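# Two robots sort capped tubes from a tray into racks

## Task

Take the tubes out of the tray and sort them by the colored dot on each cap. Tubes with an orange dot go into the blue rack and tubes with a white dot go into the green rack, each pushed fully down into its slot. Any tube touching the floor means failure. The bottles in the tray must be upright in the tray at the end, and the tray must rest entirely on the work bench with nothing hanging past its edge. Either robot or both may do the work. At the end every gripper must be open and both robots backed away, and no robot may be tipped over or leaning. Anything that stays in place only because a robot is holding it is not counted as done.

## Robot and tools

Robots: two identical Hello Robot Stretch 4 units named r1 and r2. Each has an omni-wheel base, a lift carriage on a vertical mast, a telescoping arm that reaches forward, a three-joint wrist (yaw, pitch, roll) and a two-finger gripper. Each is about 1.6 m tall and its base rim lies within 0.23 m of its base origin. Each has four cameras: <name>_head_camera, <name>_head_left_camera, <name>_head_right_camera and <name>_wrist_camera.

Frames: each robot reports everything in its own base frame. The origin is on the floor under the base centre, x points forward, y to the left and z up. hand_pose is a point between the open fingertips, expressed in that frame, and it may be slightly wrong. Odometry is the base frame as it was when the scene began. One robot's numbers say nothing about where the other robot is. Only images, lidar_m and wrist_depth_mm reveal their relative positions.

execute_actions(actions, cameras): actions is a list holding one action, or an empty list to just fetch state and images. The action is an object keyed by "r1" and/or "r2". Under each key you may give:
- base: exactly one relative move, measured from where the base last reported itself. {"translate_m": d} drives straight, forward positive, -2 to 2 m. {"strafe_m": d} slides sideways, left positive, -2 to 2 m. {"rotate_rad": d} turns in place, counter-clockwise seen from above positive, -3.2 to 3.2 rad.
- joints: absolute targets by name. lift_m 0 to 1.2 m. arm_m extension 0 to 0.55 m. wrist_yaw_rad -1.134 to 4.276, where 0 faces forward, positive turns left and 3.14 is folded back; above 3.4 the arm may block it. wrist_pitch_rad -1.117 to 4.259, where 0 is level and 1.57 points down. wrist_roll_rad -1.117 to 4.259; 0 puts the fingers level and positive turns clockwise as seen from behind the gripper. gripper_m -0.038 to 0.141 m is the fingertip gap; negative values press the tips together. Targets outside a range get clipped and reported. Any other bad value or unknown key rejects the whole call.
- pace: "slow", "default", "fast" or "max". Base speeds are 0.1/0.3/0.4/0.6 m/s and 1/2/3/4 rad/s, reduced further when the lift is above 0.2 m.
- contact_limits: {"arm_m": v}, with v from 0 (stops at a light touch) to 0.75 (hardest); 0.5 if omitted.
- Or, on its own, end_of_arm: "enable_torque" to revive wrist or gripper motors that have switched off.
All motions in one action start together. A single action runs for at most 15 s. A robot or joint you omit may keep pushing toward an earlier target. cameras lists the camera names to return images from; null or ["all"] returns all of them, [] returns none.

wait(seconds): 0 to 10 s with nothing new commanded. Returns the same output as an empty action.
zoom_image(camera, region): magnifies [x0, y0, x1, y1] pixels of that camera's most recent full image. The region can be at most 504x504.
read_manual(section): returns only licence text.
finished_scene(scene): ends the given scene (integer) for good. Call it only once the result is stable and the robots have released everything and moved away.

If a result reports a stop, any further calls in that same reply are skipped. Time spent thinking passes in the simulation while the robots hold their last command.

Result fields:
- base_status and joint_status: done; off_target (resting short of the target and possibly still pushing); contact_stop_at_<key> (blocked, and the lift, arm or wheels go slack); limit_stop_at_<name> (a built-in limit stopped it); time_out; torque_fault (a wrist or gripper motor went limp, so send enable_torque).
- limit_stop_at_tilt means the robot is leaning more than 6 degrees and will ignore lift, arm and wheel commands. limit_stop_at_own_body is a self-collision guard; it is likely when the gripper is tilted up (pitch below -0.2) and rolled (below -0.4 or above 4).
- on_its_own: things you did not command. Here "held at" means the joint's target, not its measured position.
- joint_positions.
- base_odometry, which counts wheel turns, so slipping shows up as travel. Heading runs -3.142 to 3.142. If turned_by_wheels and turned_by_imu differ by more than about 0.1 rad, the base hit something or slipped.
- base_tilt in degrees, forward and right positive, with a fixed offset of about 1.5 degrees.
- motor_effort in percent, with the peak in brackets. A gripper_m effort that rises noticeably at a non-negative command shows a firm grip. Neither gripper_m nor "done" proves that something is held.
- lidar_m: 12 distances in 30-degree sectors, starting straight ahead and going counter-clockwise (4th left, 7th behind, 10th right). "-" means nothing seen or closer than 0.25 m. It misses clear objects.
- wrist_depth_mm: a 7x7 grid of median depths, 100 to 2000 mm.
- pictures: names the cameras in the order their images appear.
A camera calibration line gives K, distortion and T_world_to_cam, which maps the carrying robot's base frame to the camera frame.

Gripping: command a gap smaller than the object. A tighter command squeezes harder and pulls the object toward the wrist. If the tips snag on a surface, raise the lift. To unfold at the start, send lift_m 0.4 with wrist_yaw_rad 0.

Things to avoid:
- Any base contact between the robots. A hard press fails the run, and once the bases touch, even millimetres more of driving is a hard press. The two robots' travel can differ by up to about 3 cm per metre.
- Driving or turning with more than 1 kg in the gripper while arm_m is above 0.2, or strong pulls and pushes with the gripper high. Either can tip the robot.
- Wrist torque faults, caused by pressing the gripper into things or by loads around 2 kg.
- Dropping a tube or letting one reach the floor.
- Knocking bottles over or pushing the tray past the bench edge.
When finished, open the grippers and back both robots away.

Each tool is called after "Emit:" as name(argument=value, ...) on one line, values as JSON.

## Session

Emit:
execute_actions(actions=[])

Scene clock: 0.00 s.
r1.base_odometry: x=+0.000 y=+0.000 heading=+0.000 (m, m, rad; r1's odometry frame)
r1.turned_by_wheels: +0.000 (rad since the last result)
r1.turned_by_imu: +0.000 (rad since the last result)
r1.base_tilt: forward=+0.9 right=-0.2 (deg)
r1.lidar_m: 3.62 3.77 1.00 1.06 1.56 2.89 1.29 1.01 0.98 1.07 1.55 3.36
r1.base_status: not commanded
r1.joint_positions: lift_m=+0.145 arm_m=+0.000 wrist_yaw_rad=+3.083 wrist_pitch_rad=-0.010 wrist_roll_rad=+0.004 gripper_m=+0.057
r1.joint_status: not commanded
r1.motor_effort: lift_m=+17 arm_m=-1 wrist_yaw_rad=+0 wrist_pitch_rad=-7 wrist_roll_rad=-2 gripper_m=-2 wheel_0=+0 wheel_1=+0 wheel_2=+0 (%)
r1.hand_pose: x=-0.1115 y=+0.1043 z=+0.3265 quat_wxyz=(+0.029, +0.005, +0.002, +1.000) (m; r1's base frame)
r1.wrist_depth_mm: - 145 1537 - - - - / - 144 1537 - - - - / - 123 172 - - - - / 106 139 212 - - - - / 141 1138 1499 - - - - / 991 1160 1138 1430 1182 1464 1464 / 820 878 778 891 788 904 946
r2.base_odometry: x=+0.000 y=+0.000 heading=+0.000 (m, m, rad; r2's odometry frame)
r2.turned_by_wheels: +0.000 (rad since the last result)
r2.turned_by_imu: +0.000 (rad since the last result)
r2.base_tilt: forward=+0.2 right=-0.2 (deg)
r2.lidar_m: 0.73 0.72 0.86 1.63 3.66 4.38 1.25 1.25 1.50 5.08 1.40 0.85
r2.base_status: not commanded
r2.joint_positions: lift_m=+0.276 arm_m=+0.001 wrist_yaw_rad=+3.131 wrist_pitch_rad=+0.003 wrist_roll_rad=+0.002 gripper_m=+0.057
r2.joint_status: not commanded
r2.motor_effort: lift_m=+19 arm_m=+0 wrist_yaw_rad=+0 wrist_pitch_rad=-7 wrist_roll_rad=+1 gripper_m=-3 wheel_0=+0 wheel_1=+0 wheel_2=+0 (%)
r2.hand_pose: x=-0.1152 y=+0.0906 z=+0.4536 quat_wxyz=(+0.006, -0.001, +0.001, +1.000) (m; r2's base frame)
r2.wrist_depth_mm: - 136 - - - - - / - 123 202 - - - - / - 131 193 - - - - / 135 137 - - - - - / - - - - - - - / 1255 1366 195 1576 202 1661 1708 / 1042 976 1078 137 1025 1138 1138
pictures: r1_head_camera, r1_head_left_camera, r1_head_right_camera, r1_wrist_camera, r2_head_camera, r2_head_left_camera, r2_head_right_camera, r2_wrist_camera
camera_calibration (this result's frames):
r1_wrist_camera: T_world_to_cam=[[0.038239, 0.998408, 0.0414559, -0.111414], [-0.0464526, 0.0432175, -0.997985, 0.382481], [-0.998188, 0.0362362, 0.0480313, 0.0916611], [0, 0, 0, 1]] pos_world=[0.113523, 0.091385, 0.381927]
r2_wrist_camera: T_world_to_cam=[[0.0607464, 0.998117, 0.00849971, -0.103462], [0.0264586, 0.00690226, -0.999626, 0.506709], [-0.997802, 0.0609486, -0.0259895, 0.117282], [0, 0, 0, 1]] pos_world=[0.109902, 0.0926214, 0.510447]
Images, in order (width x height): r1_head_camera 420x560, r1_head_left_camera 420x672, r1_head_right_camera 420x672, r1_wrist_camera 616x392, r2_head_camera 420x560, r2_head_left_camera 420x672, r2_head_right_camera 420x672, r2_wrist_camera 616x392.

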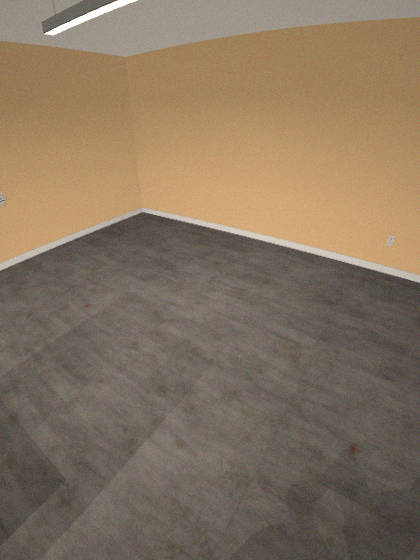

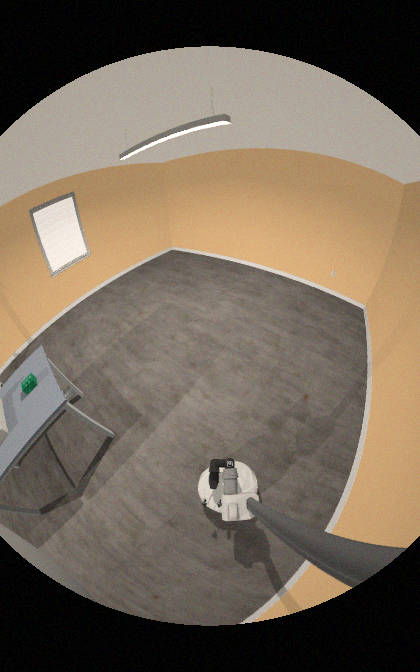

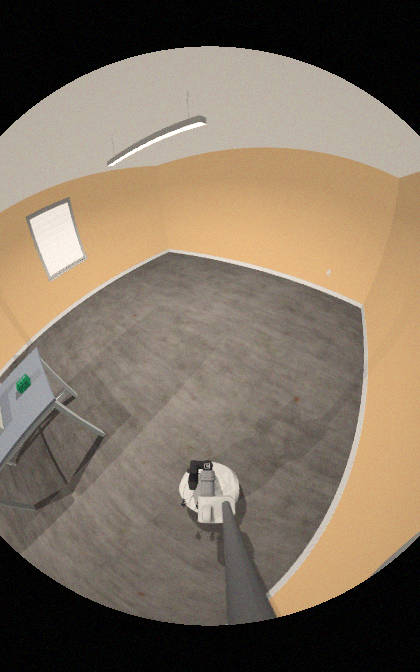

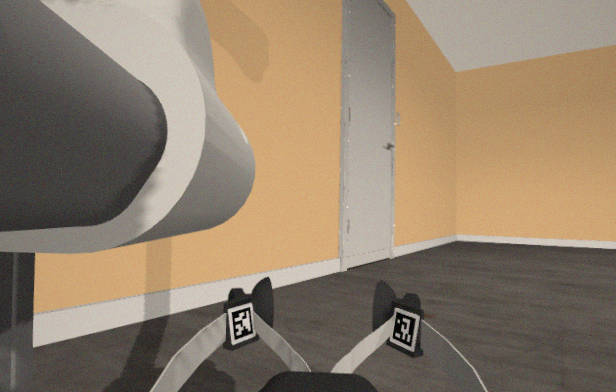

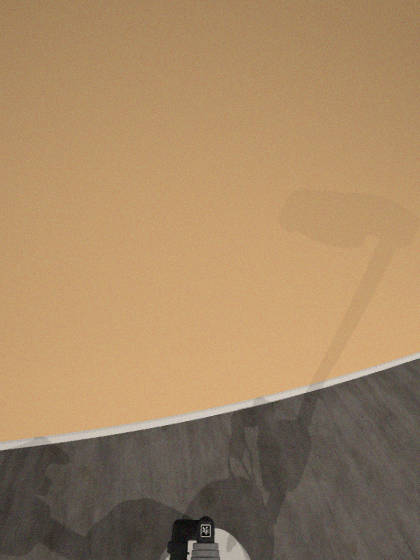

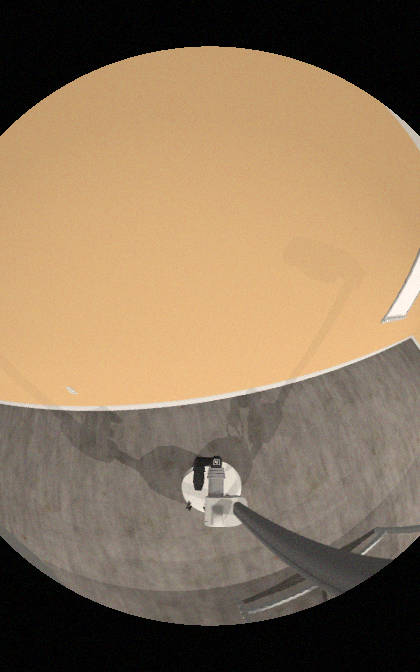

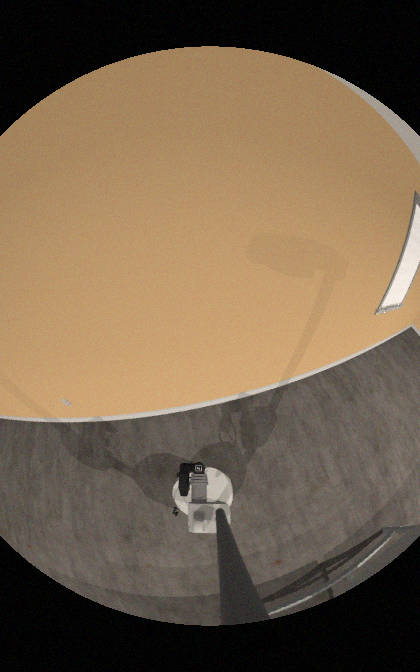

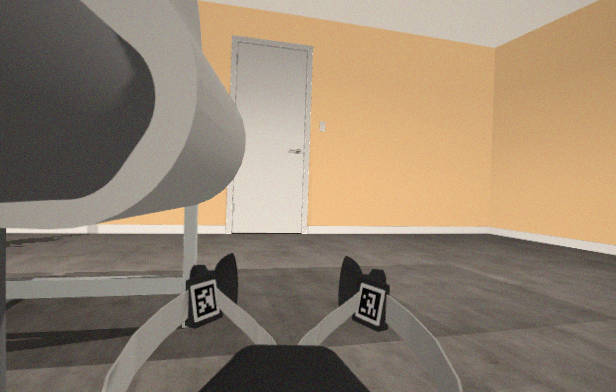

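Emit:
execute_actions(actions=[{"r1": {"base": {"rotate_rad": 1.45}, "joints": {"lift_m": 0.4, "wrist_yaw_rad": 0}, "pace": "fast"}, "r2": {"base": {"rotate_rad": -2.6}, "joints": {"lift_m": 0.4, "wrist_yaw_rad": 0}, "pace": "fast"}}], cameras=["r1_head_camera", "r2_head_camera"])

Scene clock: 4.23 s.
r1.base_odometry: x=+0.000 y=+0.000 heading=+1.450 (m, m, rad; r1's odometry frame)
r1.turned_by_wheels: +1.450 (rad since the last result)
r1.turned_by_imu: +1.457 (rad since the last result)
r1.base_tilt: forward=+1.0 right=-0.2 (deg)
r1.lidar_m: 1.03 1.39 4.25 1.48 1.03 0.97 1.04 1.41 3.36 3.47 3.90 1.04
r1.base_status: done
r1.joint_positions: lift_m=+0.400 arm_m=+0.000 wrist_yaw_rad=+0.000 wrist_pitch_rad=-0.010 wrist_roll_rad=+0.004 gripper_m=+0.057
r1.joint_status: all done
r1.motor_effort: lift_m=+21(22) arm_m=-1(1) wrist_yaw_rad=-4(5) wrist_pitch_rad=-7(6) wrist_roll_rad=-1(2) gripper_m=-3(4) wheel_0=-2(10) wheel_1=-2(10) wheel_2=-1(12) (%)
r1.hand_pose: x=+0.4598 y=-0.0873 z=+0.5809 quat_wxyz=(+1.000, +0.002, -0.005, +0.000) (m; r1's base frame)
r1.wrist_depth_mm: - - - - - - - / - - - - - - - / - - - - - - - / - - 1983 1661 946 - - / - - - - - - - / 1983 - 1863 1921 1499 - - / 1464 1464 1281 1464 778 1537 1618
r2.base_odometry: x=+0.000 y=+0.000 heading=-2.600 (m, m, rad; r2's odometry frame)
r2.turned_by_wheels: -2.600 (rad since the last result)
r2.turned_by_imu: -2.637 (rad since the last result)
r2.base_tilt: forward=+0.2 right=-0.2 (deg)
r2.lidar_m: 1.22 1.47 5.04 1.39 0.84 0.73 0.71 0.90 1.68 3.69 4.41 1.23
r2.base_status: done
r2.joint_positions: lift_m=+0.400 arm_m=+0.001 wrist_yaw_rad=+0.000 wrist_pitch_rad=+0.003 wrist_roll_rad=+0.002 gripper_m=+0.057
r2.joint_status: all done
r2.motor_effort: lift_m=+21(23) arm_m=+0(0) wrist_yaw_rad=+1(8) wrist_pitch_rad=-7(6) wrist_roll_rad=+1(1) gripper_m=-2(2) wheel_0=-2(7) wheel_1=-2(6) wheel_2=-2(9) (%)
r2.hand_pose: x=+0.4608 y=-0.0873 z=+0.5773 quat_wxyz=(+1.000, +0.001, +0.001, +0.000) (m; r2's base frame)
r2.wrist_depth_mm: - - - - - - - / - - - - - - - / - 1229 1160 1098 1025 - - / - - - - - - - / - - - - - - - / 1537 1921 195 1921 202 - - / 1255 1205 1205 138 1042 1366 1366
pictures: r1_head_camera, r2_head_camera
Images, in order (width x height): r1_head_camera 420x560, r2_head_camera 420x560.

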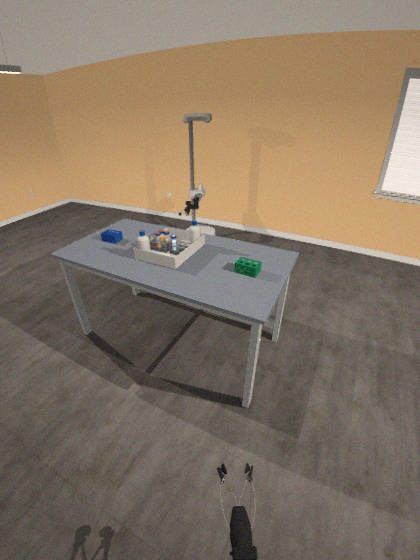

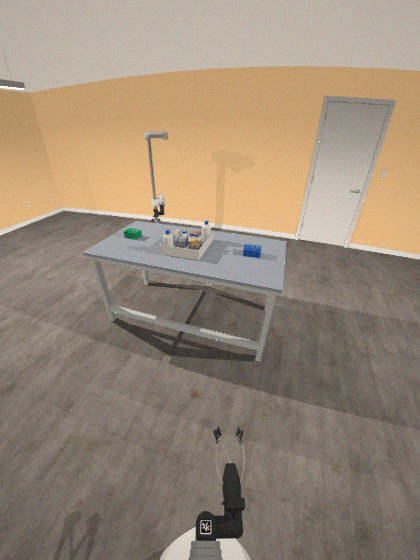

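Emit:
zoom_image(camera="r1_head_camera", region=[90, 210, 270, 285])

Emit:
zoom_image(camera="r2_head_camera", region=[115, 210, 275, 270])

Region (90, 210, 270, 285) of r1_head_camera's 420x560 image, scaled by 2.800, with more detail than that image has; it fills the top 210 rows of this view, and the rest is white.

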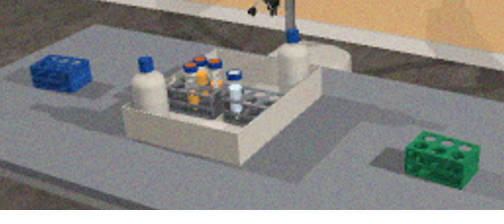

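Region (115, 210, 275, 270) of r2_head_camera's 420x560 image, scaled by 3.150, with more detail than that image has; it fills the top 189 rows of this view, and the rest is white.

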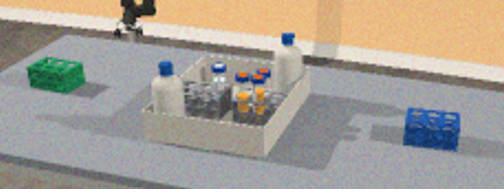

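Emit:
execute_actions(actions=[{"r1": {"base": {"rotate_rad": 0.48}, "joints": {"wrist_pitch_rad": 1.57}, "pace": "fast"}, "r2": {"base": {"rotate_rad": 0.3635}, "joints": {"wrist_pitch_rad": 1.57}, "pace": "fast"}}], cameras=[])

Emit:
execute_actions(actions=[{"r1": {"base": {"translate_m": 1.37}, "joints": {"lift_m": 1.15, "gripper_m": 0.08}, "pace": "max"}, "r2": {"base": {"translate_m": 1.23}, "joints": {"lift_m": 1.15, "gripper_m": 0.08}, "pace": "max"}}], cameras=[])

Emit:
execute_actions(actions=[{"r1": {"base": {"rotate_rad": -0.951}, "joints": {"arm_m": 0.2}, "pace": "fast"}, "r2": {"base": {"rotate_rad": -0.6446}, "joints": {"arm_m": 0.2}, "pace": "fast"}}], cameras=["r1_head_camera", "r2_head_camera", "r1_wrist_camera", "r2_wrist_camera"])

Scene clock: 12.00 s.
r1.base_odometry: x=+0.000 y=+0.000 heading=+1.930 (m, m, rad; r1's odometry frame)
r1.turned_by_wheels: +0.480 (rad since the last result)
r1.turned_by_imu: +0.482 (rad since the last result)
r1.base_tilt: forward=+0.9 right=-0.1 (deg)
r1.lidar_m: 1.32 5.12 1.53 1.06 0.98 1.04 1.37 3.21 3.45 3.94 1.22 1.00
r1.base_status: done
r1.joint_positions: lift_m=+0.400 arm_m=+0.000 wrist_yaw_rad=+0.000 wrist_pitch_rad=+1.570 wrist_roll_rad=+0.004 gripper_m=+0.057
r1.joint_status: all done
r1.motor_effort: lift_m=+21(21) arm_m=-1(1) wrist_yaw_rad=+0(1) wrist_pitch_rad=+0(2) wrist_roll_rad=-2(2) gripper_m=-2(2) wheel_0=+0(9) wheel_1=+1(9) wheel_2=+2(8) (%)
r1.hand_pose: x=+0.1716 y=-0.0874 z=+0.2895 quat_wxyz=(+0.707, +0.001, +0.707, -0.001) (m; r1's base frame)
r1.wrist_depth_mm: 544 535 530 525 517 508 504 / 544 535 530 521 517 508 504 / 535 530 525 521 512 504 500 / 535 530 521 517 508 504 496 / 535 530 310 320 508 500 496 / 530 306 301 297 296 500 492 / 309 304 298 294 294 496 492
r2.base_odometry: x=+0.000 y=+0.000 heading=-2.237 (m, m, rad; r2's odometry frame)
r2.turned_by_wheels: +0.363 (rad since the last result)
r2.turned_by_imu: +0.368 (rad since the last result)
r2.base_tilt: forward=+0.2 right=-0.2 (deg)
r2.lidar_m: 1.35 5.07 1.87 0.92 0.72 0.72 0.81 1.27 3.69 4.05 4.00 1.22
r2.base_status: done
r2.joint_positions: lift_m=+0.400 arm_m=+0.001 wrist_yaw_rad=+0.000 wrist_pitch_rad=+1.569 wrist_roll_rad=+0.002 gripper_m=+0.057
r2.joint_status: all done
r2.motor_effort: lift_m=+21(21) arm_m=+0(0) wrist_yaw_rad=+3(1) wrist_pitch_rad=+1(3) wrist_roll_rad=+0(1) gripper_m=-3(4) wheel_0=-1(7) wheel_1=+0(5) wheel_2=+0(8) (%)
r2.hand_pose: x=+0.1727 y=-0.0874 z=+0.2896 quat_wxyz=(+0.708, +0.001, +0.707, -0.001) (m; r2's base frame)
r2.wrist_depth_mm: 496 496 512 512 512 525 525 / 500 504 504 517 517 521 521 / 500 508 512 517 517 521 525 / 504 504 512 517 530 530 530 / 500 303 303 312 521 525 535 / 297 298 195 306 202 530 535 / 297 297 301 138 315 535 535
pictures: none
No camera images: the call's "cameras" was empty. Leave "cameras" out to get every camera's image.

Scene clock: 16.03 s.
r1.base_odometry: x=-0.482 y=+1.283 heading=+1.930 (m, m, rad; r1's odometry frame)
r1.turned_by_wheels: +0.000 (rad since the last result)
r1.turned_by_imu: +0.004 (rad since the last result)
r1.base_tilt: forward=+1.0 right=-0.2 (deg)
r1.lidar_m: 0.32 4.23 2.69 1.86 1.72 1.81 2.38 4.51 0.36 0.25 0.25 0.25
r1.base_status: done
r1.joint_positions: lift_m=+1.150 arm_m=+0.000 wrist_yaw_rad=+0.000 wrist_pitch_rad=+1.570 wrist_roll_rad=+0.004 gripper_m=+0.080
r1.joint_status: all done
r1.motor_effort: lift_m=+20(24) arm_m=-1(1) wrist_yaw_rad=+1(1) wrist_pitch_rad=+1(1) wrist_roll_rad=-1(2) gripper_m=-1(3) wheel_0=+0(6) wheel_1=-1(7) wheel_2=+2(17) (%)
r1.hand_pose: x=+0.1716 y=-0.0874 z=+1.0396 quat_wxyz=(+0.707, +0.001, +0.707, -0.001) (m; r1's base frame)
r1.wrist_depth_mm: 1336 1308 1308 512 508 500 492 / 1336 1336 1281 508 504 500 492 / 1336 1336 1281 1281 500 488 488 / 1336 1336 1308 1281 500 492 445 / 1308 1308 1308 1060 496 488 484 / 1308 1308 219 1042 492 488 484 / 1308 1281 1281 661 1229 488 480
r2.base_odometry: x=-0.760 y=-0.967 heading=-2.237 (m, m, rad; r2's odometry frame)
r2.turned_by_wheels: +0.000 (rad since the last result)
r2.turned_by_imu: -0.006 (rad since the last result)
r2.base_tilt: forward=+0.3 right=-0.2 (deg)
r2.lidar_m: 0.30 0.45 4.29 2.09 1.71 1.68 1.85 2.92 0.77 0.36 0.25 0.26
r2.base_status: done
r2.joint_positions: lift_m=+1.150 arm_m=+0.001 wrist_yaw_rad=+0.000 wrist_pitch_rad=+1.570 wrist_roll_rad=+0.002 gripper_m=+0.080
r2.joint_status: all done
r2.motor_effort: lift_m=+20(25) arm_m=+0(0) wrist_yaw_rad=-1(0) wrist_pitch_rad=+0(0) wrist_roll_rad=+1(0) gripper_m=+1(2) wheel_0=-1(6) wheel_1=+0(9) wheel_2=+0(14) (%)
r2.hand_pose: x=+0.1725 y=-0.0874 z=+1.0396 quat_wxyz=(+0.707, +0.001, +0.707, -0.001) (m; r2's base frame)
r2.wrist_depth_mm: 1229 1229 496 504 508 373 480 / 1205 1229 1078 504 508 512 512 / 1229 1255 1255 508 508 512 512 / 1229 1229 1281 1281 508 512 517 / 1229 1229 1042 1060 1255 521 521 / 1229 1229 214 1060 200 539 521 / 1229 1255 1229 137 1255 1281 525
pictures: none
No camera images: the call's "cameras" was empty. Leave "cameras" out to get every camera's image.

Scene clock: 18.13 s.
r1.base_odometry: x=-0.482 y=+1.283 heading=+0.980 (m, m, rad; r1's odometry frame)
r1.turned_by_wheels: -0.950 (rad since the last result)
r1.turned_by_imu: -0.956 (rad since the last result)
r1.base_tilt: forward=+1.0 right=-0.1 (deg)
r1.lidar_m: 0.25 0.25 0.32 4.23 2.41 1.81 1.72 1.85 2.60 0.78 0.33 0.25
r1.base_status: done
r1.joint_positions: lift_m=+1.150 arm_m=+0.199 wrist_yaw_rad=+0.000 wrist_pitch_rad=+1.570 wrist_roll_rad=+0.004 gripper_m=+0.080
r1.joint_status: all done
r1.motor_effort: lift_m=+19(19) arm_m=+5(5) wrist_yaw_rad=+0(0) wrist_pitch_rad=+0(0) wrist_roll_rad=-2(1) gripper_m=-3(2) wheel_0=+3(6) wheel_1=+3(6) wheel_2=+1(2) (%)
r1.hand_pose: x=+0.3703 y=-0.0874 z=+1.0396 quat_wxyz=(+0.707, +0.001, +0.707, -0.001) (m; r1's base frame)
r1.wrist_depth_mm: 530 525 517 445 442 439 492 / 504 517 512 484 492 466 492 / 525 517 512 364 496 492 488 / 521 517 508 500 496 488 484 / 517 512 508 500 496 492 484 / 517 512 220 500 492 484 480 / 1308 1281 1060 496 1229 484 842
r2.base_odometry: x=-0.760 y=-0.967 heading=-2.882 (m, m, rad; r2's odometry frame)
r2.turned_by_wheels: -0.644 (rad since the last result)
r2.turned_by_imu: -0.654 (rad since the last result)
r2.base_tilt: forward=+0.3 right=-0.2 (deg)
r2.lidar_m: 0.27 0.29 0.40 4.28 2.36 1.75 1.67 1.80 2.49 4.46 0.41 0.29
r2.base_status: done
r2.joint_positions: lift_m=+1.150 arm_m=+0.199 wrist_yaw_rad=+0.000 wrist_pitch_rad=+1.570 wrist_roll_rad=+0.002 gripper_m=+0.080
r2.joint_status: all done
r2.motor_effort: lift_m=+21(20) arm_m=+8(10) wrist_yaw_rad=+0(0) wrist_pitch_rad=+0(0) wrist_roll_rad=+1(1) gripper_m=-2(2) wheel_0=-1(5) wheel_1=+0(4) wheel_2=+1(5) (%)
r2.hand_pose: x=+0.3699 y=-0.0874 z=+1.0396 quat_wxyz=(+0.707, +0.000, +0.707, +0.000) (m; r2's base frame)
r2.wrist_depth_mm: 480 488 466 466 442 504 512 / 480 488 473 492 500 504 512 / 492 492 462 504 504 508 517 / 492 496 500 500 508 508 517 / 488 496 496 504 508 517 521 / 1255 1205 214 1042 200 1308 1336 / 1255 1229 1042 137 1281 1281 1308
pictures: r1_head_camera, r1_wrist_camera, r2_head_camera, r2_wrist_camera
camera_calibration (this result's frames):
r1_wrist_camera: T_world_to_cam=[[0.0415111, -0.998915, -0.0210985, -0.0787917], [-0.998391, -0.0406542, -0.0395386, 0.473592], [0.038638, 0.0227059, -0.998995, 1.24862], [0, 0, 0, 1]] pos_world=[0.427857, -0.0878038, 1.26443]
r2_wrist_camera: T_world_to_cam=[[0.00855569, -0.998726, 0.0497376, -0.158353], [-0.999718, -0.00744218, 0.02253, 0.396481], [-0.0221311, -0.0499163, -0.998508, 1.26789], [0, 0, 0, 1]] pos_world=[0.425784, -0.0919118, 1.26495]
Images, in order (width x height): r1_head_camera 420x560, r1_wrist_camera 616x392, r2_head_camera 420x560, r2_wrist_camera 616x392.

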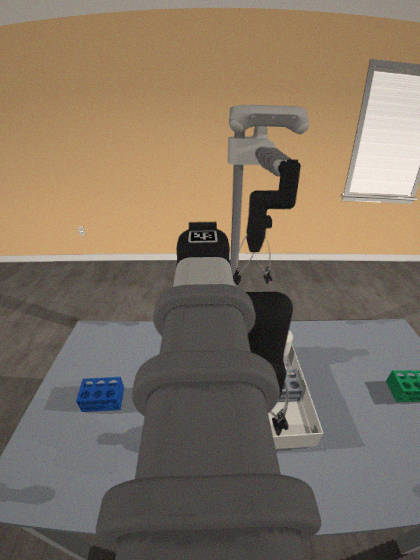

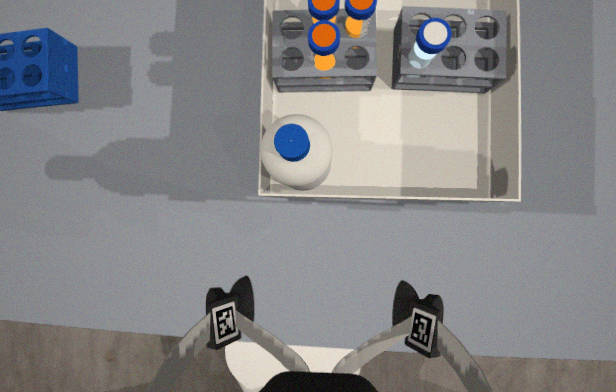

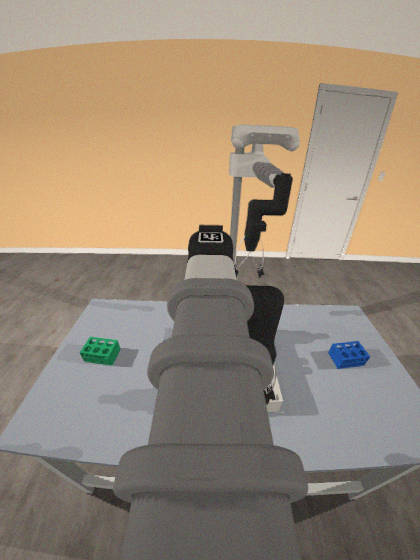

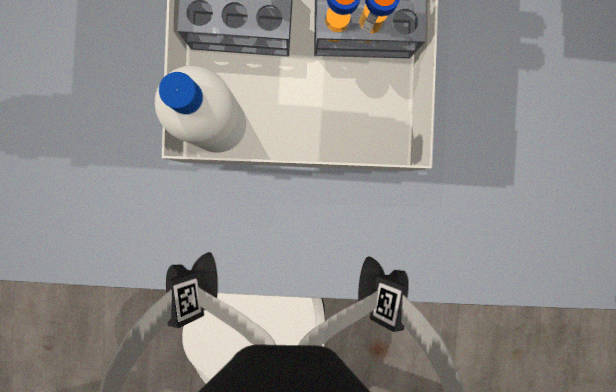

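Emit:
execute_actions(actions=[{"r1": {"base": {"strafe_m": 0.008}, "joints": {"arm_m": 0.431, "lift_m": 1.12}, "pace": "fast"}, "r2": {"base": {"strafe_m": 0.024}, "joints": {"arm_m": 0.25}, "pace": "fast"}}], cameras=["r1_wrist_camera", "r2_wrist_camera"])

Emit:
zoom_image(camera="r1_wrist_camera", region=[200, 150, 460, 350])

Scene clock: 31.20 s.
r1.base_odometry: x=-0.488 y=+1.287 heading=+0.980 (m, m, rad; r1's odometry frame)
r1.turned_by_wheels: +0.000 (rad since the last result)
r1.turned_by_imu: +0.000 (rad since the last result)
r1.base_tilt: forward=+1.0 right=+0.0 (deg)
r1.lidar_m: 0.25 0.25 0.33 4.21 2.37 1.80 1.76 1.82 2.61 0.84 0.32 0.25
r1.base_status: done
r1.joint_positions: lift_m=+1.120 arm_m=+0.430 wrist_yaw_rad=+0.000 wrist_pitch_rad=+1.570 wrist_roll_rad=+0.004 gripper_m=+0.080
r1.joint_status: all done
r1.motor_effort: lift_m=+14(18) arm_m=+5(4) wrist_yaw_rad=-1(0) wrist_pitch_rad=-1(2) wrist_roll_rad=-1(2) gripper_m=-6(2) wheel_0=+0(6) wheel_1=+1(8) wheel_2=+0(2) (%)
r1.hand_pose: x=+0.6013 y=-0.0874 z=+1.0100 quat_wxyz=(+0.707, +0.001, +0.707, -0.001) (m; r1's base frame)
r1.wrist_depth_mm: 496 492 484 480 473 469 459 / 492 492 484 466 462 379 306 / 492 484 480 473 466 430 459 / 492 484 480 439 455 452 455 / 477 480 473 410 424 399 452 / 488 480 220 462 455 455 452 / 484 480 469 329 436 436 452
r2.base_odometry: x=-0.754 y=-0.990 heading=-2.881 (m, m, rad; r2's odometry frame)
r2.turned_by_wheels: +0.000 (rad since the last result)
r2.turned_by_imu: +0.000 (rad since the last result)
r2.base_tilt: forward=+0.3 right=-0.1 (deg)
r2.lidar_m: 0.27 0.28 0.40 4.24 2.35 1.75 1.69 1.78 2.48 4.49 0.41 0.28
r2.base_status: done
r2.joint_positions: lift_m=+1.150 arm_m=+0.249 wrist_yaw_rad=+0.000 wrist_pitch_rad=+1.570 wrist_roll_rad=+0.002 gripper_m=+0.080
r2.joint_status: all done
r2.motor_effort: lift_m=+20(20) arm_m=+7(7) wrist_yaw_rad=+1(0) wrist_pitch_rad=+0(1) wrist_roll_rad=+1(1) gripper_m=-2(3) wheel_0=+2(7) wheel_1=+0(8) wheel_2=+0(1) (%)
r2.hand_pose: x=+0.4198 y=-0.0874 z=+1.0396 quat_wxyz=(+0.707, +0.001, +0.707, -0.001) (m; r2's base frame)
r2.wrist_depth_mm: 484 484 433 436 439 508 512 / 484 488 469 492 473 508 517 / 488 492 355 496 500 512 512 / 484 496 496 500 500 512 517 / 492 492 500 504 512 512 521 / 492 496 215 508 200 521 521 / 1229 1229 1042 137 1281 1281 1281
pictures: r1_wrist_camera, r2_wrist_camera
camera_calibration (this result's frames):
r1_wrist_camera: T_world_to_cam=[[0.04145, -0.998918, -0.021098, -0.0889669], [-0.998393, -0.0405929, -0.039552, 0.703046], [0.0386528, 0.0227035, -0.998995, 1.21018], [0, 0, 0, 1]] pos_world=[0.658826, -0.0878073, 1.23489]
r2_wrist_camera: T_world_to_cam=[[0.0085414, -0.998726, 0.0497365, -0.158773], [-0.999716, -0.0074215, 0.0226578, 0.446296], [-0.0222599, -0.0499159, -0.998505, 1.26905], [0, 0, 0, 1]] pos_world=[0.475774, -0.091913, 1.26494]
Images, in order (width x height): r1_wrist_camera 616x392, r2_wrist_camera 616x392.

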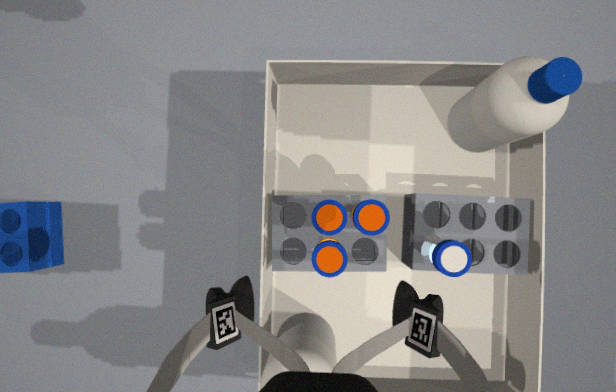

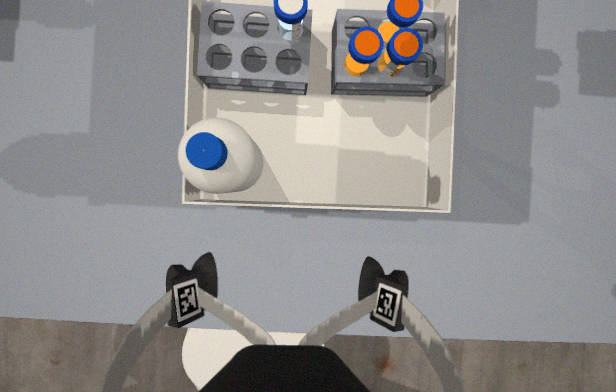

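Region (200, 150, 460, 350) of r1_wrist_camera's 616x392 image, scaled by 1.938; it fills the top 388 rows of this view, and the rest is white.

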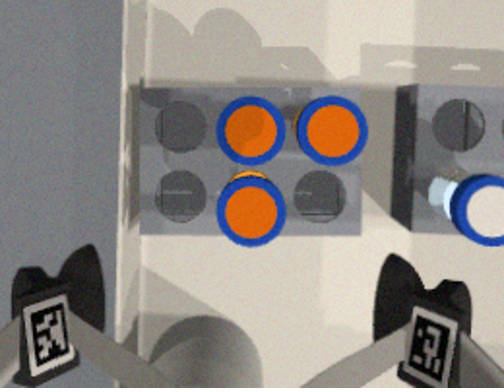

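Emit:
execute_actions(actions=[{"r1": {"base": {"strafe_m": -0.0055}, "joints": {"arm_m": 0.435, "lift_m": 1.04}, "pace": "default"}}], cameras=["r1_wrist_camera"])

Emit:
zoom_image(camera="r1_wrist_camera", region=[200, 170, 460, 370])

Scene clock: 33.77 s.
r1.base_odometry: x=-0.484 y=+1.284 heading=+0.980 (m, m, rad; r1's odometry frame)
r1.turned_by_wheels: +0.000 (rad since the last result)
r1.turned_by_imu: +0.000 (rad since the last result)
r1.base_tilt: forward=+0.9 right=-0.2 (deg)
r1.lidar_m: 0.25 0.25 0.33 4.22 2.40 1.82 1.75 1.84 2.58 0.83 0.32 0.25
r1.base_status: done
r1.joint_positions: lift_m=+1.040 arm_m=+0.434 wrist_yaw_rad=+0.000 wrist_pitch_rad=+1.570 wrist_roll_rad=+0.004 gripper_m=+0.080
r1.joint_status: all done
r1.motor_effort: lift_m=+14(16) arm_m=+5(6) wrist_yaw_rad=-1(3) wrist_pitch_rad=+0(1) wrist_roll_rad=-2(1) gripper_m=-1(4) wheel_0=+0(9) wheel_1=+1(11) wheel_2=+0(2) (%)
r1.hand_pose: x=+0.6052 y=-0.0874 z=+0.9300 quat_wxyz=(+0.707, +0.001, +0.707, -0.001) (m; r1's base frame)
r1.wrist_depth_mm: 410 404 402 394 392 384 253 / 410 404 399 392 389 366 248 / 407 404 399 389 387 382 330 / 407 402 397 389 384 379 347 / 404 399 394 327 347 319 324 / 402 399 220 387 324 375 340 / 402 397 387 315 379 375 347
r2.base_odometry: x=-0.754 y=-0.990 heading=-2.881 (m, m, rad; r2's odometry frame)
r2.turned_by_wheels: +0.000 (rad since the last result)
r2.turned_by_imu: +0.000 (rad since the last result)
r2.base_tilt: forward=+0.3 right=-0.2 (deg)
r2.lidar_m: 0.27 0.29 0.38 4.26 2.37 1.77 1.69 1.78 2.49 4.48 0.40 0.28
r2.base_status: not commanded
r2.joint_positions: lift_m=+1.150 arm_m=+0.249 wrist_yaw_rad=+0.000 wrist_pitch_rad=+1.570 wrist_roll_rad=+0.002 gripper_m=+0.080
r2.joint_status: not commanded
r2.motor_effort: lift_m=+20(21) arm_m=+8(7) wrist_yaw_rad=+1(2) wrist_pitch_rad=+0(0) wrist_roll_rad=+1(1) gripper_m=+0(3) wheel_0=+1(1) wheel_1=+0(0) wheel_2=+0(0) (%)
r2.hand_pose: x=+0.4198 y=-0.0874 z=+1.0396 quat_wxyz=(+0.707, +0.001, +0.707, -0.001) (m; r2's base frame)
r2.wrist_depth_mm: 480 484 436 433 439 508 512 / 484 492 469 496 469 512 512 / 488 492 357 496 504 508 508 / 492 492 496 496 504 508 517 / 492 500 500 504 508 517 521 / 492 496 214 508 200 512 521 / 1255 1255 1042 137 1281 1308 1308
pictures: r1_wrist_camera
camera_calibration (this result's frames):
r1_wrist_camera: T_world_to_cam=[[0.0413779, -0.998921, -0.0211041, -0.0907695], [-0.998401, -0.0405239, -0.0394045, 0.703714], [0.0385067, 0.0227008, -0.999, 1.13022], [0, 0, 0, 1]] pos_world=[0.662823, -0.0878113, 1.15491]
Images, in order (width x height): r1_wrist_camera 616x392.

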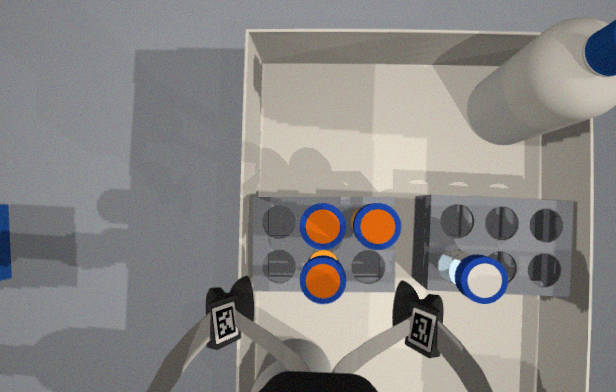

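Region (200, 170, 460, 370) of r1_wrist_camera's 616x392 image, scaled by 1.938; it fills the top 388 rows of this view, and the rest is white.

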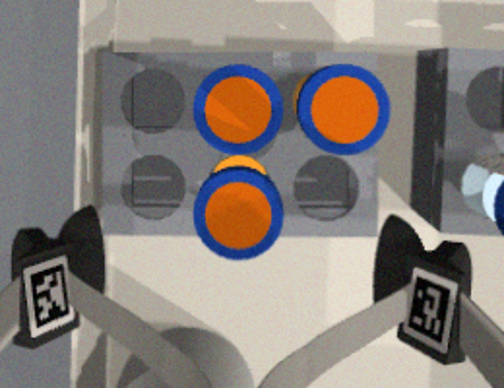

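Emit:
execute_actions(actions=[{"r1": {"joints": {"lift_m": 0.983, "gripper_m": 0.065}, "pace": "default"}}], cameras=["r1_wrist_camera", "r2_wrist_camera"])

Scene clock: 36.13 s.
r1.base_odometry: x=-0.484 y=+1.284 heading=+0.980 (m, m, rad; r1's odometry frame)
r1.turned_by_wheels: +0.000 (rad since the last result)
r1.turned_by_imu: +0.000 (rad since the last result)
r1.base_tilt: forward=+0.8 right=-0.1 (deg)
r1.lidar_m: 0.25 0.25 0.33 4.23 2.40 1.82 1.75 1.85 2.60 0.79 0.31 0.25
r1.base_status: not commanded
r1.joint_positions: lift_m=+0.983 arm_m=+0.434 wrist_yaw_rad=+0.000 wrist_pitch_rad=+1.570 wrist_roll_rad=+0.004 gripper_m=+0.065
r1.joint_status: all done
r1.motor_effort: lift_m=+14(13) arm_m=+5(5) wrist_yaw_rad=+0(0) wrist_pitch_rad=-1(0) wrist_roll_rad=-2(1) gripper_m=-1(2) wheel_0=+0(0) wheel_1=+1(1) wheel_2=+0(0) (%)
r1.hand_pose: x=+0.6052 y=-0.0874 z=+0.8731 quat_wxyz=(+0.707, +0.001, +0.707, -0.001) (m; r1's base frame)
r1.wrist_depth_mm: 351 347 342 312 307 303 262 / 351 345 343 334 330 327 240 / 347 343 340 332 329 325 320 / 347 343 338 273 324 300 320 / 347 340 338 270 268 265 262 / 343 340 259 208 266 264 260 / 343 338 293 324 322 319 317
r2.base_odometry: x=-0.754 y=-0.990 heading=-2.881 (m, m, rad; r2's odometry frame)
r2.turned_by_wheels: +0.000 (rad since the last result)
r2.turned_by_imu: +0.000 (rad since the last result)
r2.base_tilt: forward=+0.2 right=-0.1 (deg)
r2.lidar_m: 0.25 0.29 0.40 4.25 2.36 1.75 1.70 1.79 2.50 4.49 0.37 0.29
r2.base_status: not commanded
r2.joint_positions: lift_m=+1.150 arm_m=+0.249 wrist_yaw_rad=+0.000 wrist_pitch_rad=+1.570 wrist_roll_rad=+0.002 gripper_m=+0.080
r2.joint_status: not commanded
r2.motor_effort: lift_m=+20(20) arm_m=+7(8) wrist_yaw_rad=-1(1) wrist_pitch_rad=+0(0) wrist_roll_rad=+1(1) gripper_m=-1(2) wheel_0=+1(2) wheel_1=+0(0) wheel_2=+0(0) (%)
r2.hand_pose: x=+0.4198 y=-0.0874 z=+1.0396 quat_wxyz=(+0.707, +0.001, +0.707, -0.001) (m; r2's base frame)
r2.wrist_depth_mm: 480 488 436 439 379 508 508 / 488 492 466 492 469 508 517 / 488 492 357 500 504 512 517 / 488 492 496 504 504 508 517 / 492 496 504 504 512 517 521 / 496 496 215 508 200 521 521 / 1229 1255 1060 137 1281 1308 1308
pictures: r1_wrist_camera, r2_wrist_camera
camera_calibration (this result's frames):
r1_wrist_camera: T_world_to_cam=[[0.0413779, -0.998921, -0.0211041, -0.091972], [-0.998401, -0.0405239, -0.0394045, 0.701471], [0.0385067, 0.0227008, -0.999, 1.0733], [0, 0, 0, 1]] pos_world=[0.662825, -0.0878113, 1.09793]
r2_wrist_camera: T_world_to_cam=[[0.00854165, -0.998726, 0.0497365, -0.158773], [-0.999716, -0.00742176, 0.0226576, 0.446296], [-0.0222596, -0.0499159, -0.998505, 1.26905], [0, 0, 0, 1]] pos_world=[0.475774, -0.091913, 1.26494]
Images, in order (width x height): r1_wrist_camera 616x392, r2_wrist_camera 616x392.

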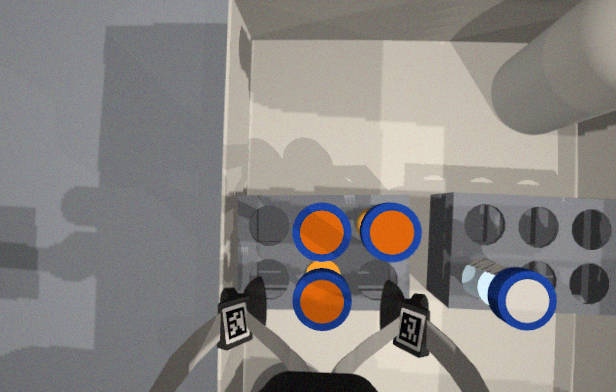

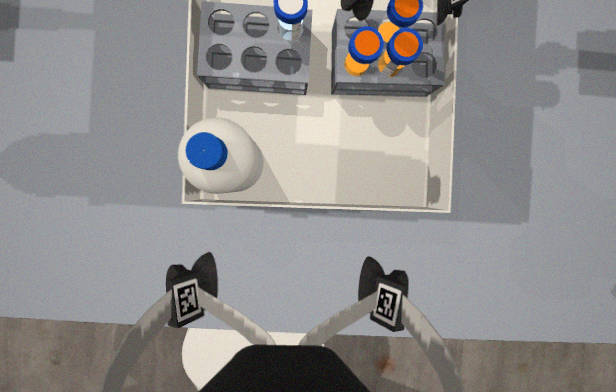

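Emit:
execute_actions(actions=[{"r1": {"joints": {"gripper_m": 0.012}}}], cameras=["r1_wrist_camera"])

Emit:
execute_actions(actions=[{"r1": {"joints": {"lift_m": 1.12}}}], cameras=["r1_wrist_camera", "r2_head_camera"])

Emit:
zoom_image(camera="r1_wrist_camera", region=[240, 180, 410, 310])

Scene clock: 37.97 s.
r1.base_odometry: x=-0.484 y=+1.284 heading=+0.980 (m, m, rad; r1's odometry frame)
r1.turned_by_wheels: +0.000 (rad since the last result)
r1.turned_by_imu: +0.000 (rad since the last result)
r1.base_tilt: forward=+0.9 right=-0.2 (deg)
r1.lidar_m: 0.25 0.25 0.32 4.22 2.38 1.79 1.74 1.85 2.59 0.78 0.31 0.25
r1.base_status: not commanded
r1.joint_positions: lift_m=+0.983 arm_m=+0.434 wrist_yaw_rad=+0.000 wrist_pitch_rad=+1.570 wrist_roll_rad=+0.004 gripper_m=+0.012
r1.joint_status: all done
r1.motor_effort: lift_m=+13(13) arm_m=+5(5) wrist_yaw_rad=-1(0) wrist_pitch_rad=+0(0) wrist_roll_rad=-2(1) gripper_m=-10(8) wheel_0=+0(0) wheel_1=+1(1) wheel_2=+0(0) (%)
r1.hand_pose: x=+0.6052 y=-0.0874 z=+0.8731 quat_wxyz=(+0.707, +0.001, +0.707, -0.001) (m; r1's base frame)
r1.wrist_depth_mm: 351 345 342 314 309 301 262 / 349 347 342 334 330 325 240 / 349 345 340 332 329 325 320 / 347 343 340 273 325 301 320 / 347 340 338 268 268 265 262 / 343 340 287 202 265 264 259 / 343 338 290 327 322 320 317
r2.base_odometry: x=-0.754 y=-0.990 heading=-2.881 (m, m, rad; r2's odometry frame)
r2.turned_by_wheels: +0.000 (rad since the last result)
r2.turned_by_imu: +0.000 (rad since the last result)
r2.base_tilt: forward=+0.3 right=-0.1 (deg)
r2.lidar_m: 0.26 0.29 0.38 4.27 2.34 1.76 1.68 1.79 2.51 4.48 0.41 0.28
r2.base_status: not commanded
r2.joint_positions: lift_m=+1.150 arm_m=+0.249 wrist_yaw_rad=+0.000 wrist_pitch_rad=+1.570 wrist_roll_rad=+0.002 gripper_m=+0.080
r2.joint_status: not commanded
r2.motor_effort: lift_m=+20(20) arm_m=+8(7) wrist_yaw_rad=+2(1) wrist_pitch_rad=-1(0) wrist_roll_rad=+1(1) gripper_m=-1(2) wheel_0=+1(2) wheel_1=+0(0) wheel_2=+0(0) (%)
r2.hand_pose: x=+0.4198 y=-0.0874 z=+1.0396 quat_wxyz=(+0.707, +0.001, +0.707, -0.001) (m; r2's base frame)
r2.wrist_depth_mm: 480 492 433 433 379 508 512 / 484 488 469 496 466 512 517 / 488 492 357 500 504 512 517 / 488 492 500 496 500 512 517 / 488 496 496 504 508 512 521 / 496 496 215 504 200 517 521 / 1229 1255 1042 137 1281 1281 1308
pictures: r1_wrist_camera
camera_calibration (this result's frames):
r1_wrist_camera: T_world_to_cam=[[0.0413782, -0.998921, -0.0211041, -0.0919722], [-0.998401, -0.0405241, -0.0394045, 0.701471], [0.0385067, 0.0227008, -0.999, 1.0733], [0, 0, 0, 1]] pos_world=[0.662826, -0.0878113, 1.09793]
Images, in order (width x height): r1_wrist_camera 616x392.

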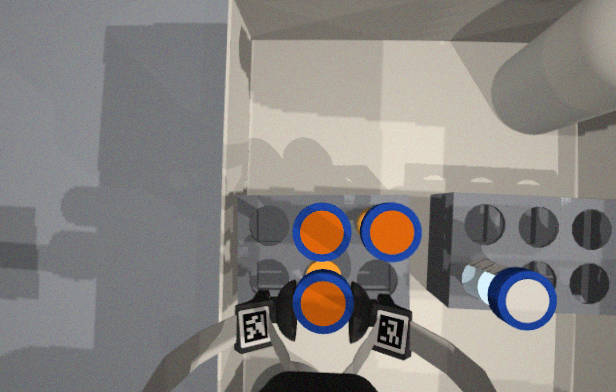

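Scene clock: 39.60 s.
r1.base_odometry: x=-0.484 y=+1.284 heading=+0.980 (m, m, rad; r1's odometry frame)
r1.turned_by_wheels: +0.000 (rad since the last result)
r1.turned_by_imu: +0.000 (rad since the last result)
r1.base_tilt: forward=+1.0 right=-0.1 (deg)
r1.lidar_m: 0.25 0.25 0.35 4.23 2.42 1.79 1.75 1.84 2.63 0.79 0.33 0.25
r1.base_status: not commanded
r1.joint_positions: lift_m=+1.120 arm_m=+0.434 wrist_yaw_rad=+0.000 wrist_pitch_rad=+1.570 wrist_roll_rad=+0.004 gripper_m=+0.012
r1.joint_status: all done
r1.motor_effort: lift_m=+21(22) arm_m=+5(5) wrist_yaw_rad=+0(0) wrist_pitch_rad=+0(0) wrist_roll_rad=-2(1) gripper_m=-11(12) wheel_0=+0(0) wheel_1=+1(1) wheel_2=+0(0) (%)
r1.hand_pose: x=+0.6052 y=-0.0874 z=+1.0094 quat_wxyz=(+0.707, +0.001, +0.707, -0.001) (m; r1's base frame)
r1.wrist_depth_mm: 496 488 484 473 473 466 459 / 496 488 480 469 466 373 307 / 496 488 480 473 469 418 455 / 492 484 477 469 462 449 455 / 484 484 477 407 404 397 455 / 484 477 469 202 455 455 449 / 480 477 473 343 445 433 452
r2.base_odometry: x=-0.754 y=-0.990 heading=-2.881 (m, m, rad; r2's odometry frame)
r2.turned_by_wheels: +0.000 (rad since the last result)
r2.turned_by_imu: +0.000 (rad since the last result)
r2.base_tilt: forward=+0.2 right=-0.2 (deg)
r2.lidar_m: 0.26 0.29 0.40 4.25 2.35 1.75 1.69 1.79 2.52 4.48 0.40 0.28
r2.base_status: not commanded
r2.joint_positions: lift_m=+1.150 arm_m=+0.249 wrist_yaw_rad=+0.000 wrist_pitch_rad=+1.570 wrist_roll_rad=+0.002 gripper_m=+0.080
r2.joint_status: not commanded
r2.motor_effort: lift_m=+20(20) arm_m=+8(7) wrist_yaw_rad=+0(0) wrist_pitch_rad=-1(1) wrist_roll_rad=+1(1) gripper_m=-5(2) wheel_0=+1(1) wheel_1=+0(0) wheel_2=+0(0) (%)
r2.hand_pose: x=+0.4198 y=-0.0874 z=+1.0396 quat_wxyz=(+0.707, +0.001, +0.707, -0.001) (m; r2's base frame)
r2.wrist_depth_mm: 484 488 433 439 442 508 508 / 484 492 469 496 469 512 512 / 492 492 359 504 500 508 517 / 488 496 492 504 504 508 517 / 492 496 500 504 508 512 512 / 496 496 214 504 200 517 517 / 1255 1255 1025 137 1255 1308 1336
pictures: r1_wrist_camera, r2_head_camera
camera_calibration (this result's frames):
r1_wrist_camera: T_world_to_cam=[[0.041378, -0.998921, -0.0211041, -0.0890949], [-0.998401, -0.0405239, -0.0394045, 0.706846], [0.0385067, 0.0227008, -0.999, 1.2095], [0, 0, 0, 1]] pos_world=[0.662828, -0.0878113, 1.23427]
Images, in order (width x height): r1_wrist_camera 616x392, r2_head_camera 420x560.

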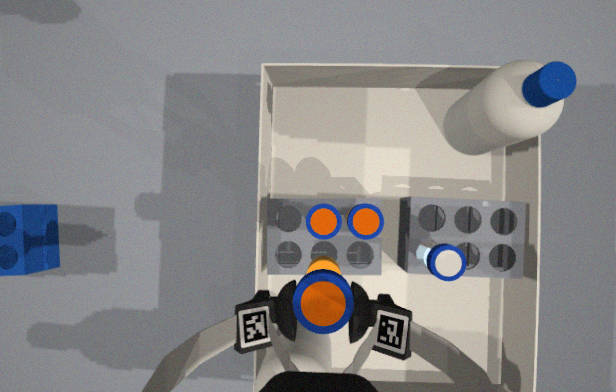

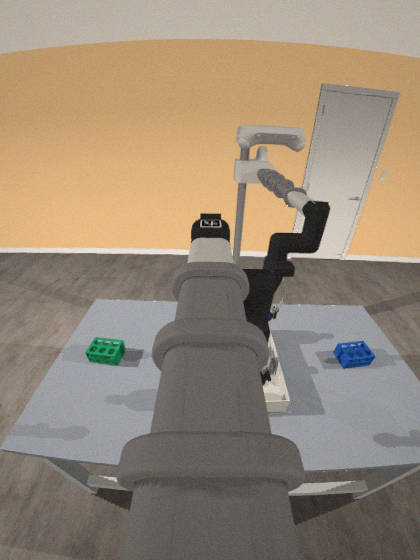

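Region (240, 180, 410, 310) of r1_wrist_camera's 616x392 image, scaled by 2.965; it fills the top 385 rows of this view, and the rest is white.

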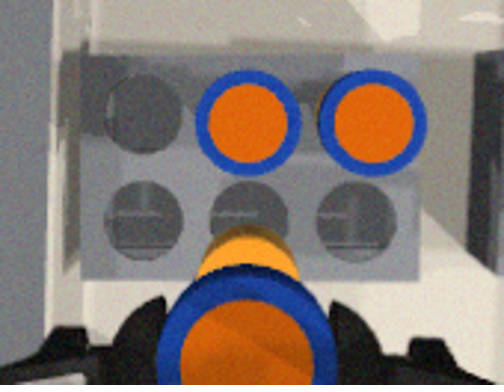

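Emit:
execute_actions(actions=[{"r1": {"base": {"strafe_m": 0.464}, "joints": {"arm_m": 0.424}, "pace": "default"}, "r2": {"joints": {"arm_m": 0.484, "lift_m": 1.12}, "pace": "slow"}}], cameras=["r1_wrist_camera", "r2_wrist_camera"])

Emit:
zoom_image(camera="r1_wrist_camera", region=[270, 180, 440, 310])

Emit:
zoom_image(camera="r2_wrist_camera", region=[160, 150, 420, 350])

Scene clock: 46.00 s.
r1.base_odometry: x=-0.869 y=+1.542 heading=+0.980 (m, m, rad; r1's odometry frame)
r1.turned_by_wheels: +0.000 (rad since the last result)
r1.turned_by_imu: -0.001 (rad since the last result)
r1.base_tilt: forward=+1.0 right=-0.1 (deg)
r1.lidar_m: 0.25 0.25 3.89 3.76 2.40 1.73 1.74 1.84 2.55 0.85 0.34 0.25
r1.base_status: done
r1.joint_positions: lift_m=+1.120 arm_m=+0.425 wrist_yaw_rad=+0.000 wrist_pitch_rad=+1.570 wrist_roll_rad=+0.004 gripper_m=+0.012
r1.joint_status: all done
r1.motor_effort: lift_m=+20(21) arm_m=-5(6) wrist_yaw_rad=-2(2) wrist_pitch_rad=+0(1) wrist_roll_rad=-1(2) gripper_m=-7(10) wheel_0=-1(9) wheel_1=-1(11) wheel_2=+0(0) (%)
r1.hand_pose: x=+0.5961 y=-0.0874 z=+1.0095 quat_wxyz=(+0.707, +0.001, +0.707, -0.001) (m; r1's base frame)
r1.wrist_depth_mm: 1308 1281 484 477 473 466 462 / 1281 1308 480 473 473 466 459 / 1308 1281 480 477 469 462 455 / 1281 1308 477 473 466 459 455 / 1281 1281 477 462 459 459 452 / 1281 1281 473 202 459 459 452 / 1255 1255 469 466 459 452 452
r2.base_odometry: x=-0.754 y=-0.990 heading=-2.881 (m, m, rad; r2's odometry frame)
r2.turned_by_wheels: +0.000 (rad since the last result)
r2.turned_by_imu: +0.000 (rad since the last result)
r2.base_tilt: forward=+0.2 right=-0.2 (deg)
r2.lidar_m: 0.26 0.28 0.40 4.25 2.34 1.75 1.70 1.78 2.52 4.48 0.40 0.29
r2.base_status: not commanded
r2.joint_positions: lift_m=+1.120 arm_m=+0.483 wrist_yaw_rad=+0.000 wrist_pitch_rad=+1.570 wrist_roll_rad=+0.002 gripper_m=+0.080
r2.joint_status: all done
r2.motor_effort: lift_m=+16(28) arm_m=+8(7) wrist_yaw_rad=+0(1) wrist_pitch_rad=+0(1) wrist_roll_rad=+1(1) gripper_m=-3(2) wheel_0=+1(1) wheel_1=+0(0) wheel_2=+0(0) (%)
r2.hand_pose: x=+0.6538 y=-0.0874 z=+1.0100 quat_wxyz=(+0.707, +0.001, +0.707, -0.001) (m; r2's base frame)
r2.wrist_depth_mm: 455 459 466 469 469 473 484 / 455 459 459 466 433 477 480 / 455 459 462 466 427 477 484 / 462 459 462 473 473 484 488 / 459 466 410 413 415 484 488 / 462 466 213 477 200 488 488 / 469 466 366 137 477 492 496
pictures: r1_wrist_camera, r2_wrist_camera
camera_calibration (this result's frames):
r1_wrist_camera: T_world_to_cam=[[0.0413473, -0.998922, -0.0211055, -0.0886933], [-0.998404, -0.0404941, -0.0393692, 0.697656], [0.0384721, 0.0226997, -0.999002, 1.20999], [0, 0, 0, 1]] pos_world=[0.653659, -0.087813, 1.23437]
r2_wrist_camera: T_world_to_cam=[[0.00847664, -0.998726, 0.0497365, -0.159254], [-0.999716, -0.00735668, 0.0226578, 0.680872], [-0.0222631, -0.0499145, -0.998505, 1.24463], [0, 0, 0, 1]] pos_world=[0.709738, -0.0919166, 1.23526]
Images, in order (width x height): r1_wrist_camera 616x392, r2_wrist_camera 616x392.

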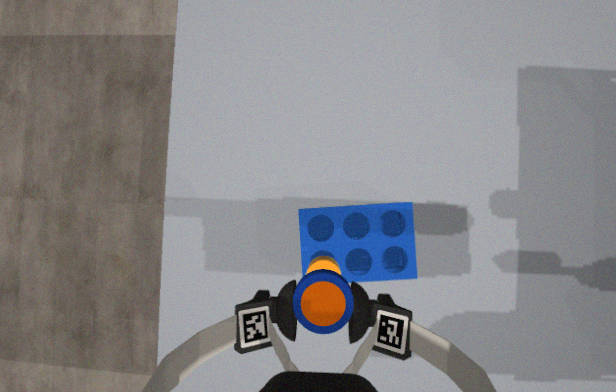

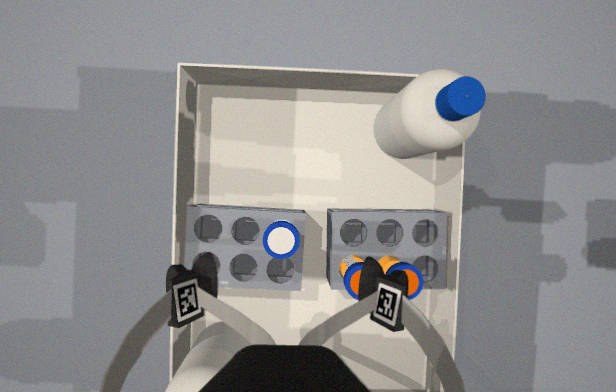

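Region (270, 180, 440, 310) of r1_wrist_camera's 616x392 image, scaled by 2.965; it fills the top 385 rows of this view, and the rest is white.

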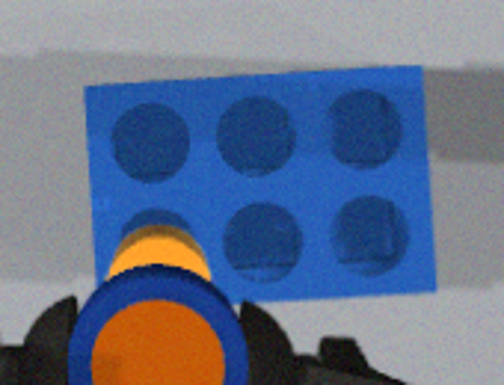

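Region (160, 150, 420, 350) of r2_wrist_camera's 616x392 image, scaled by 1.938; it fills the top 388 rows of this view, and the rest is white.

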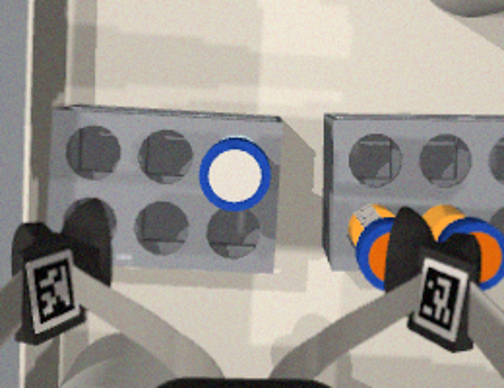

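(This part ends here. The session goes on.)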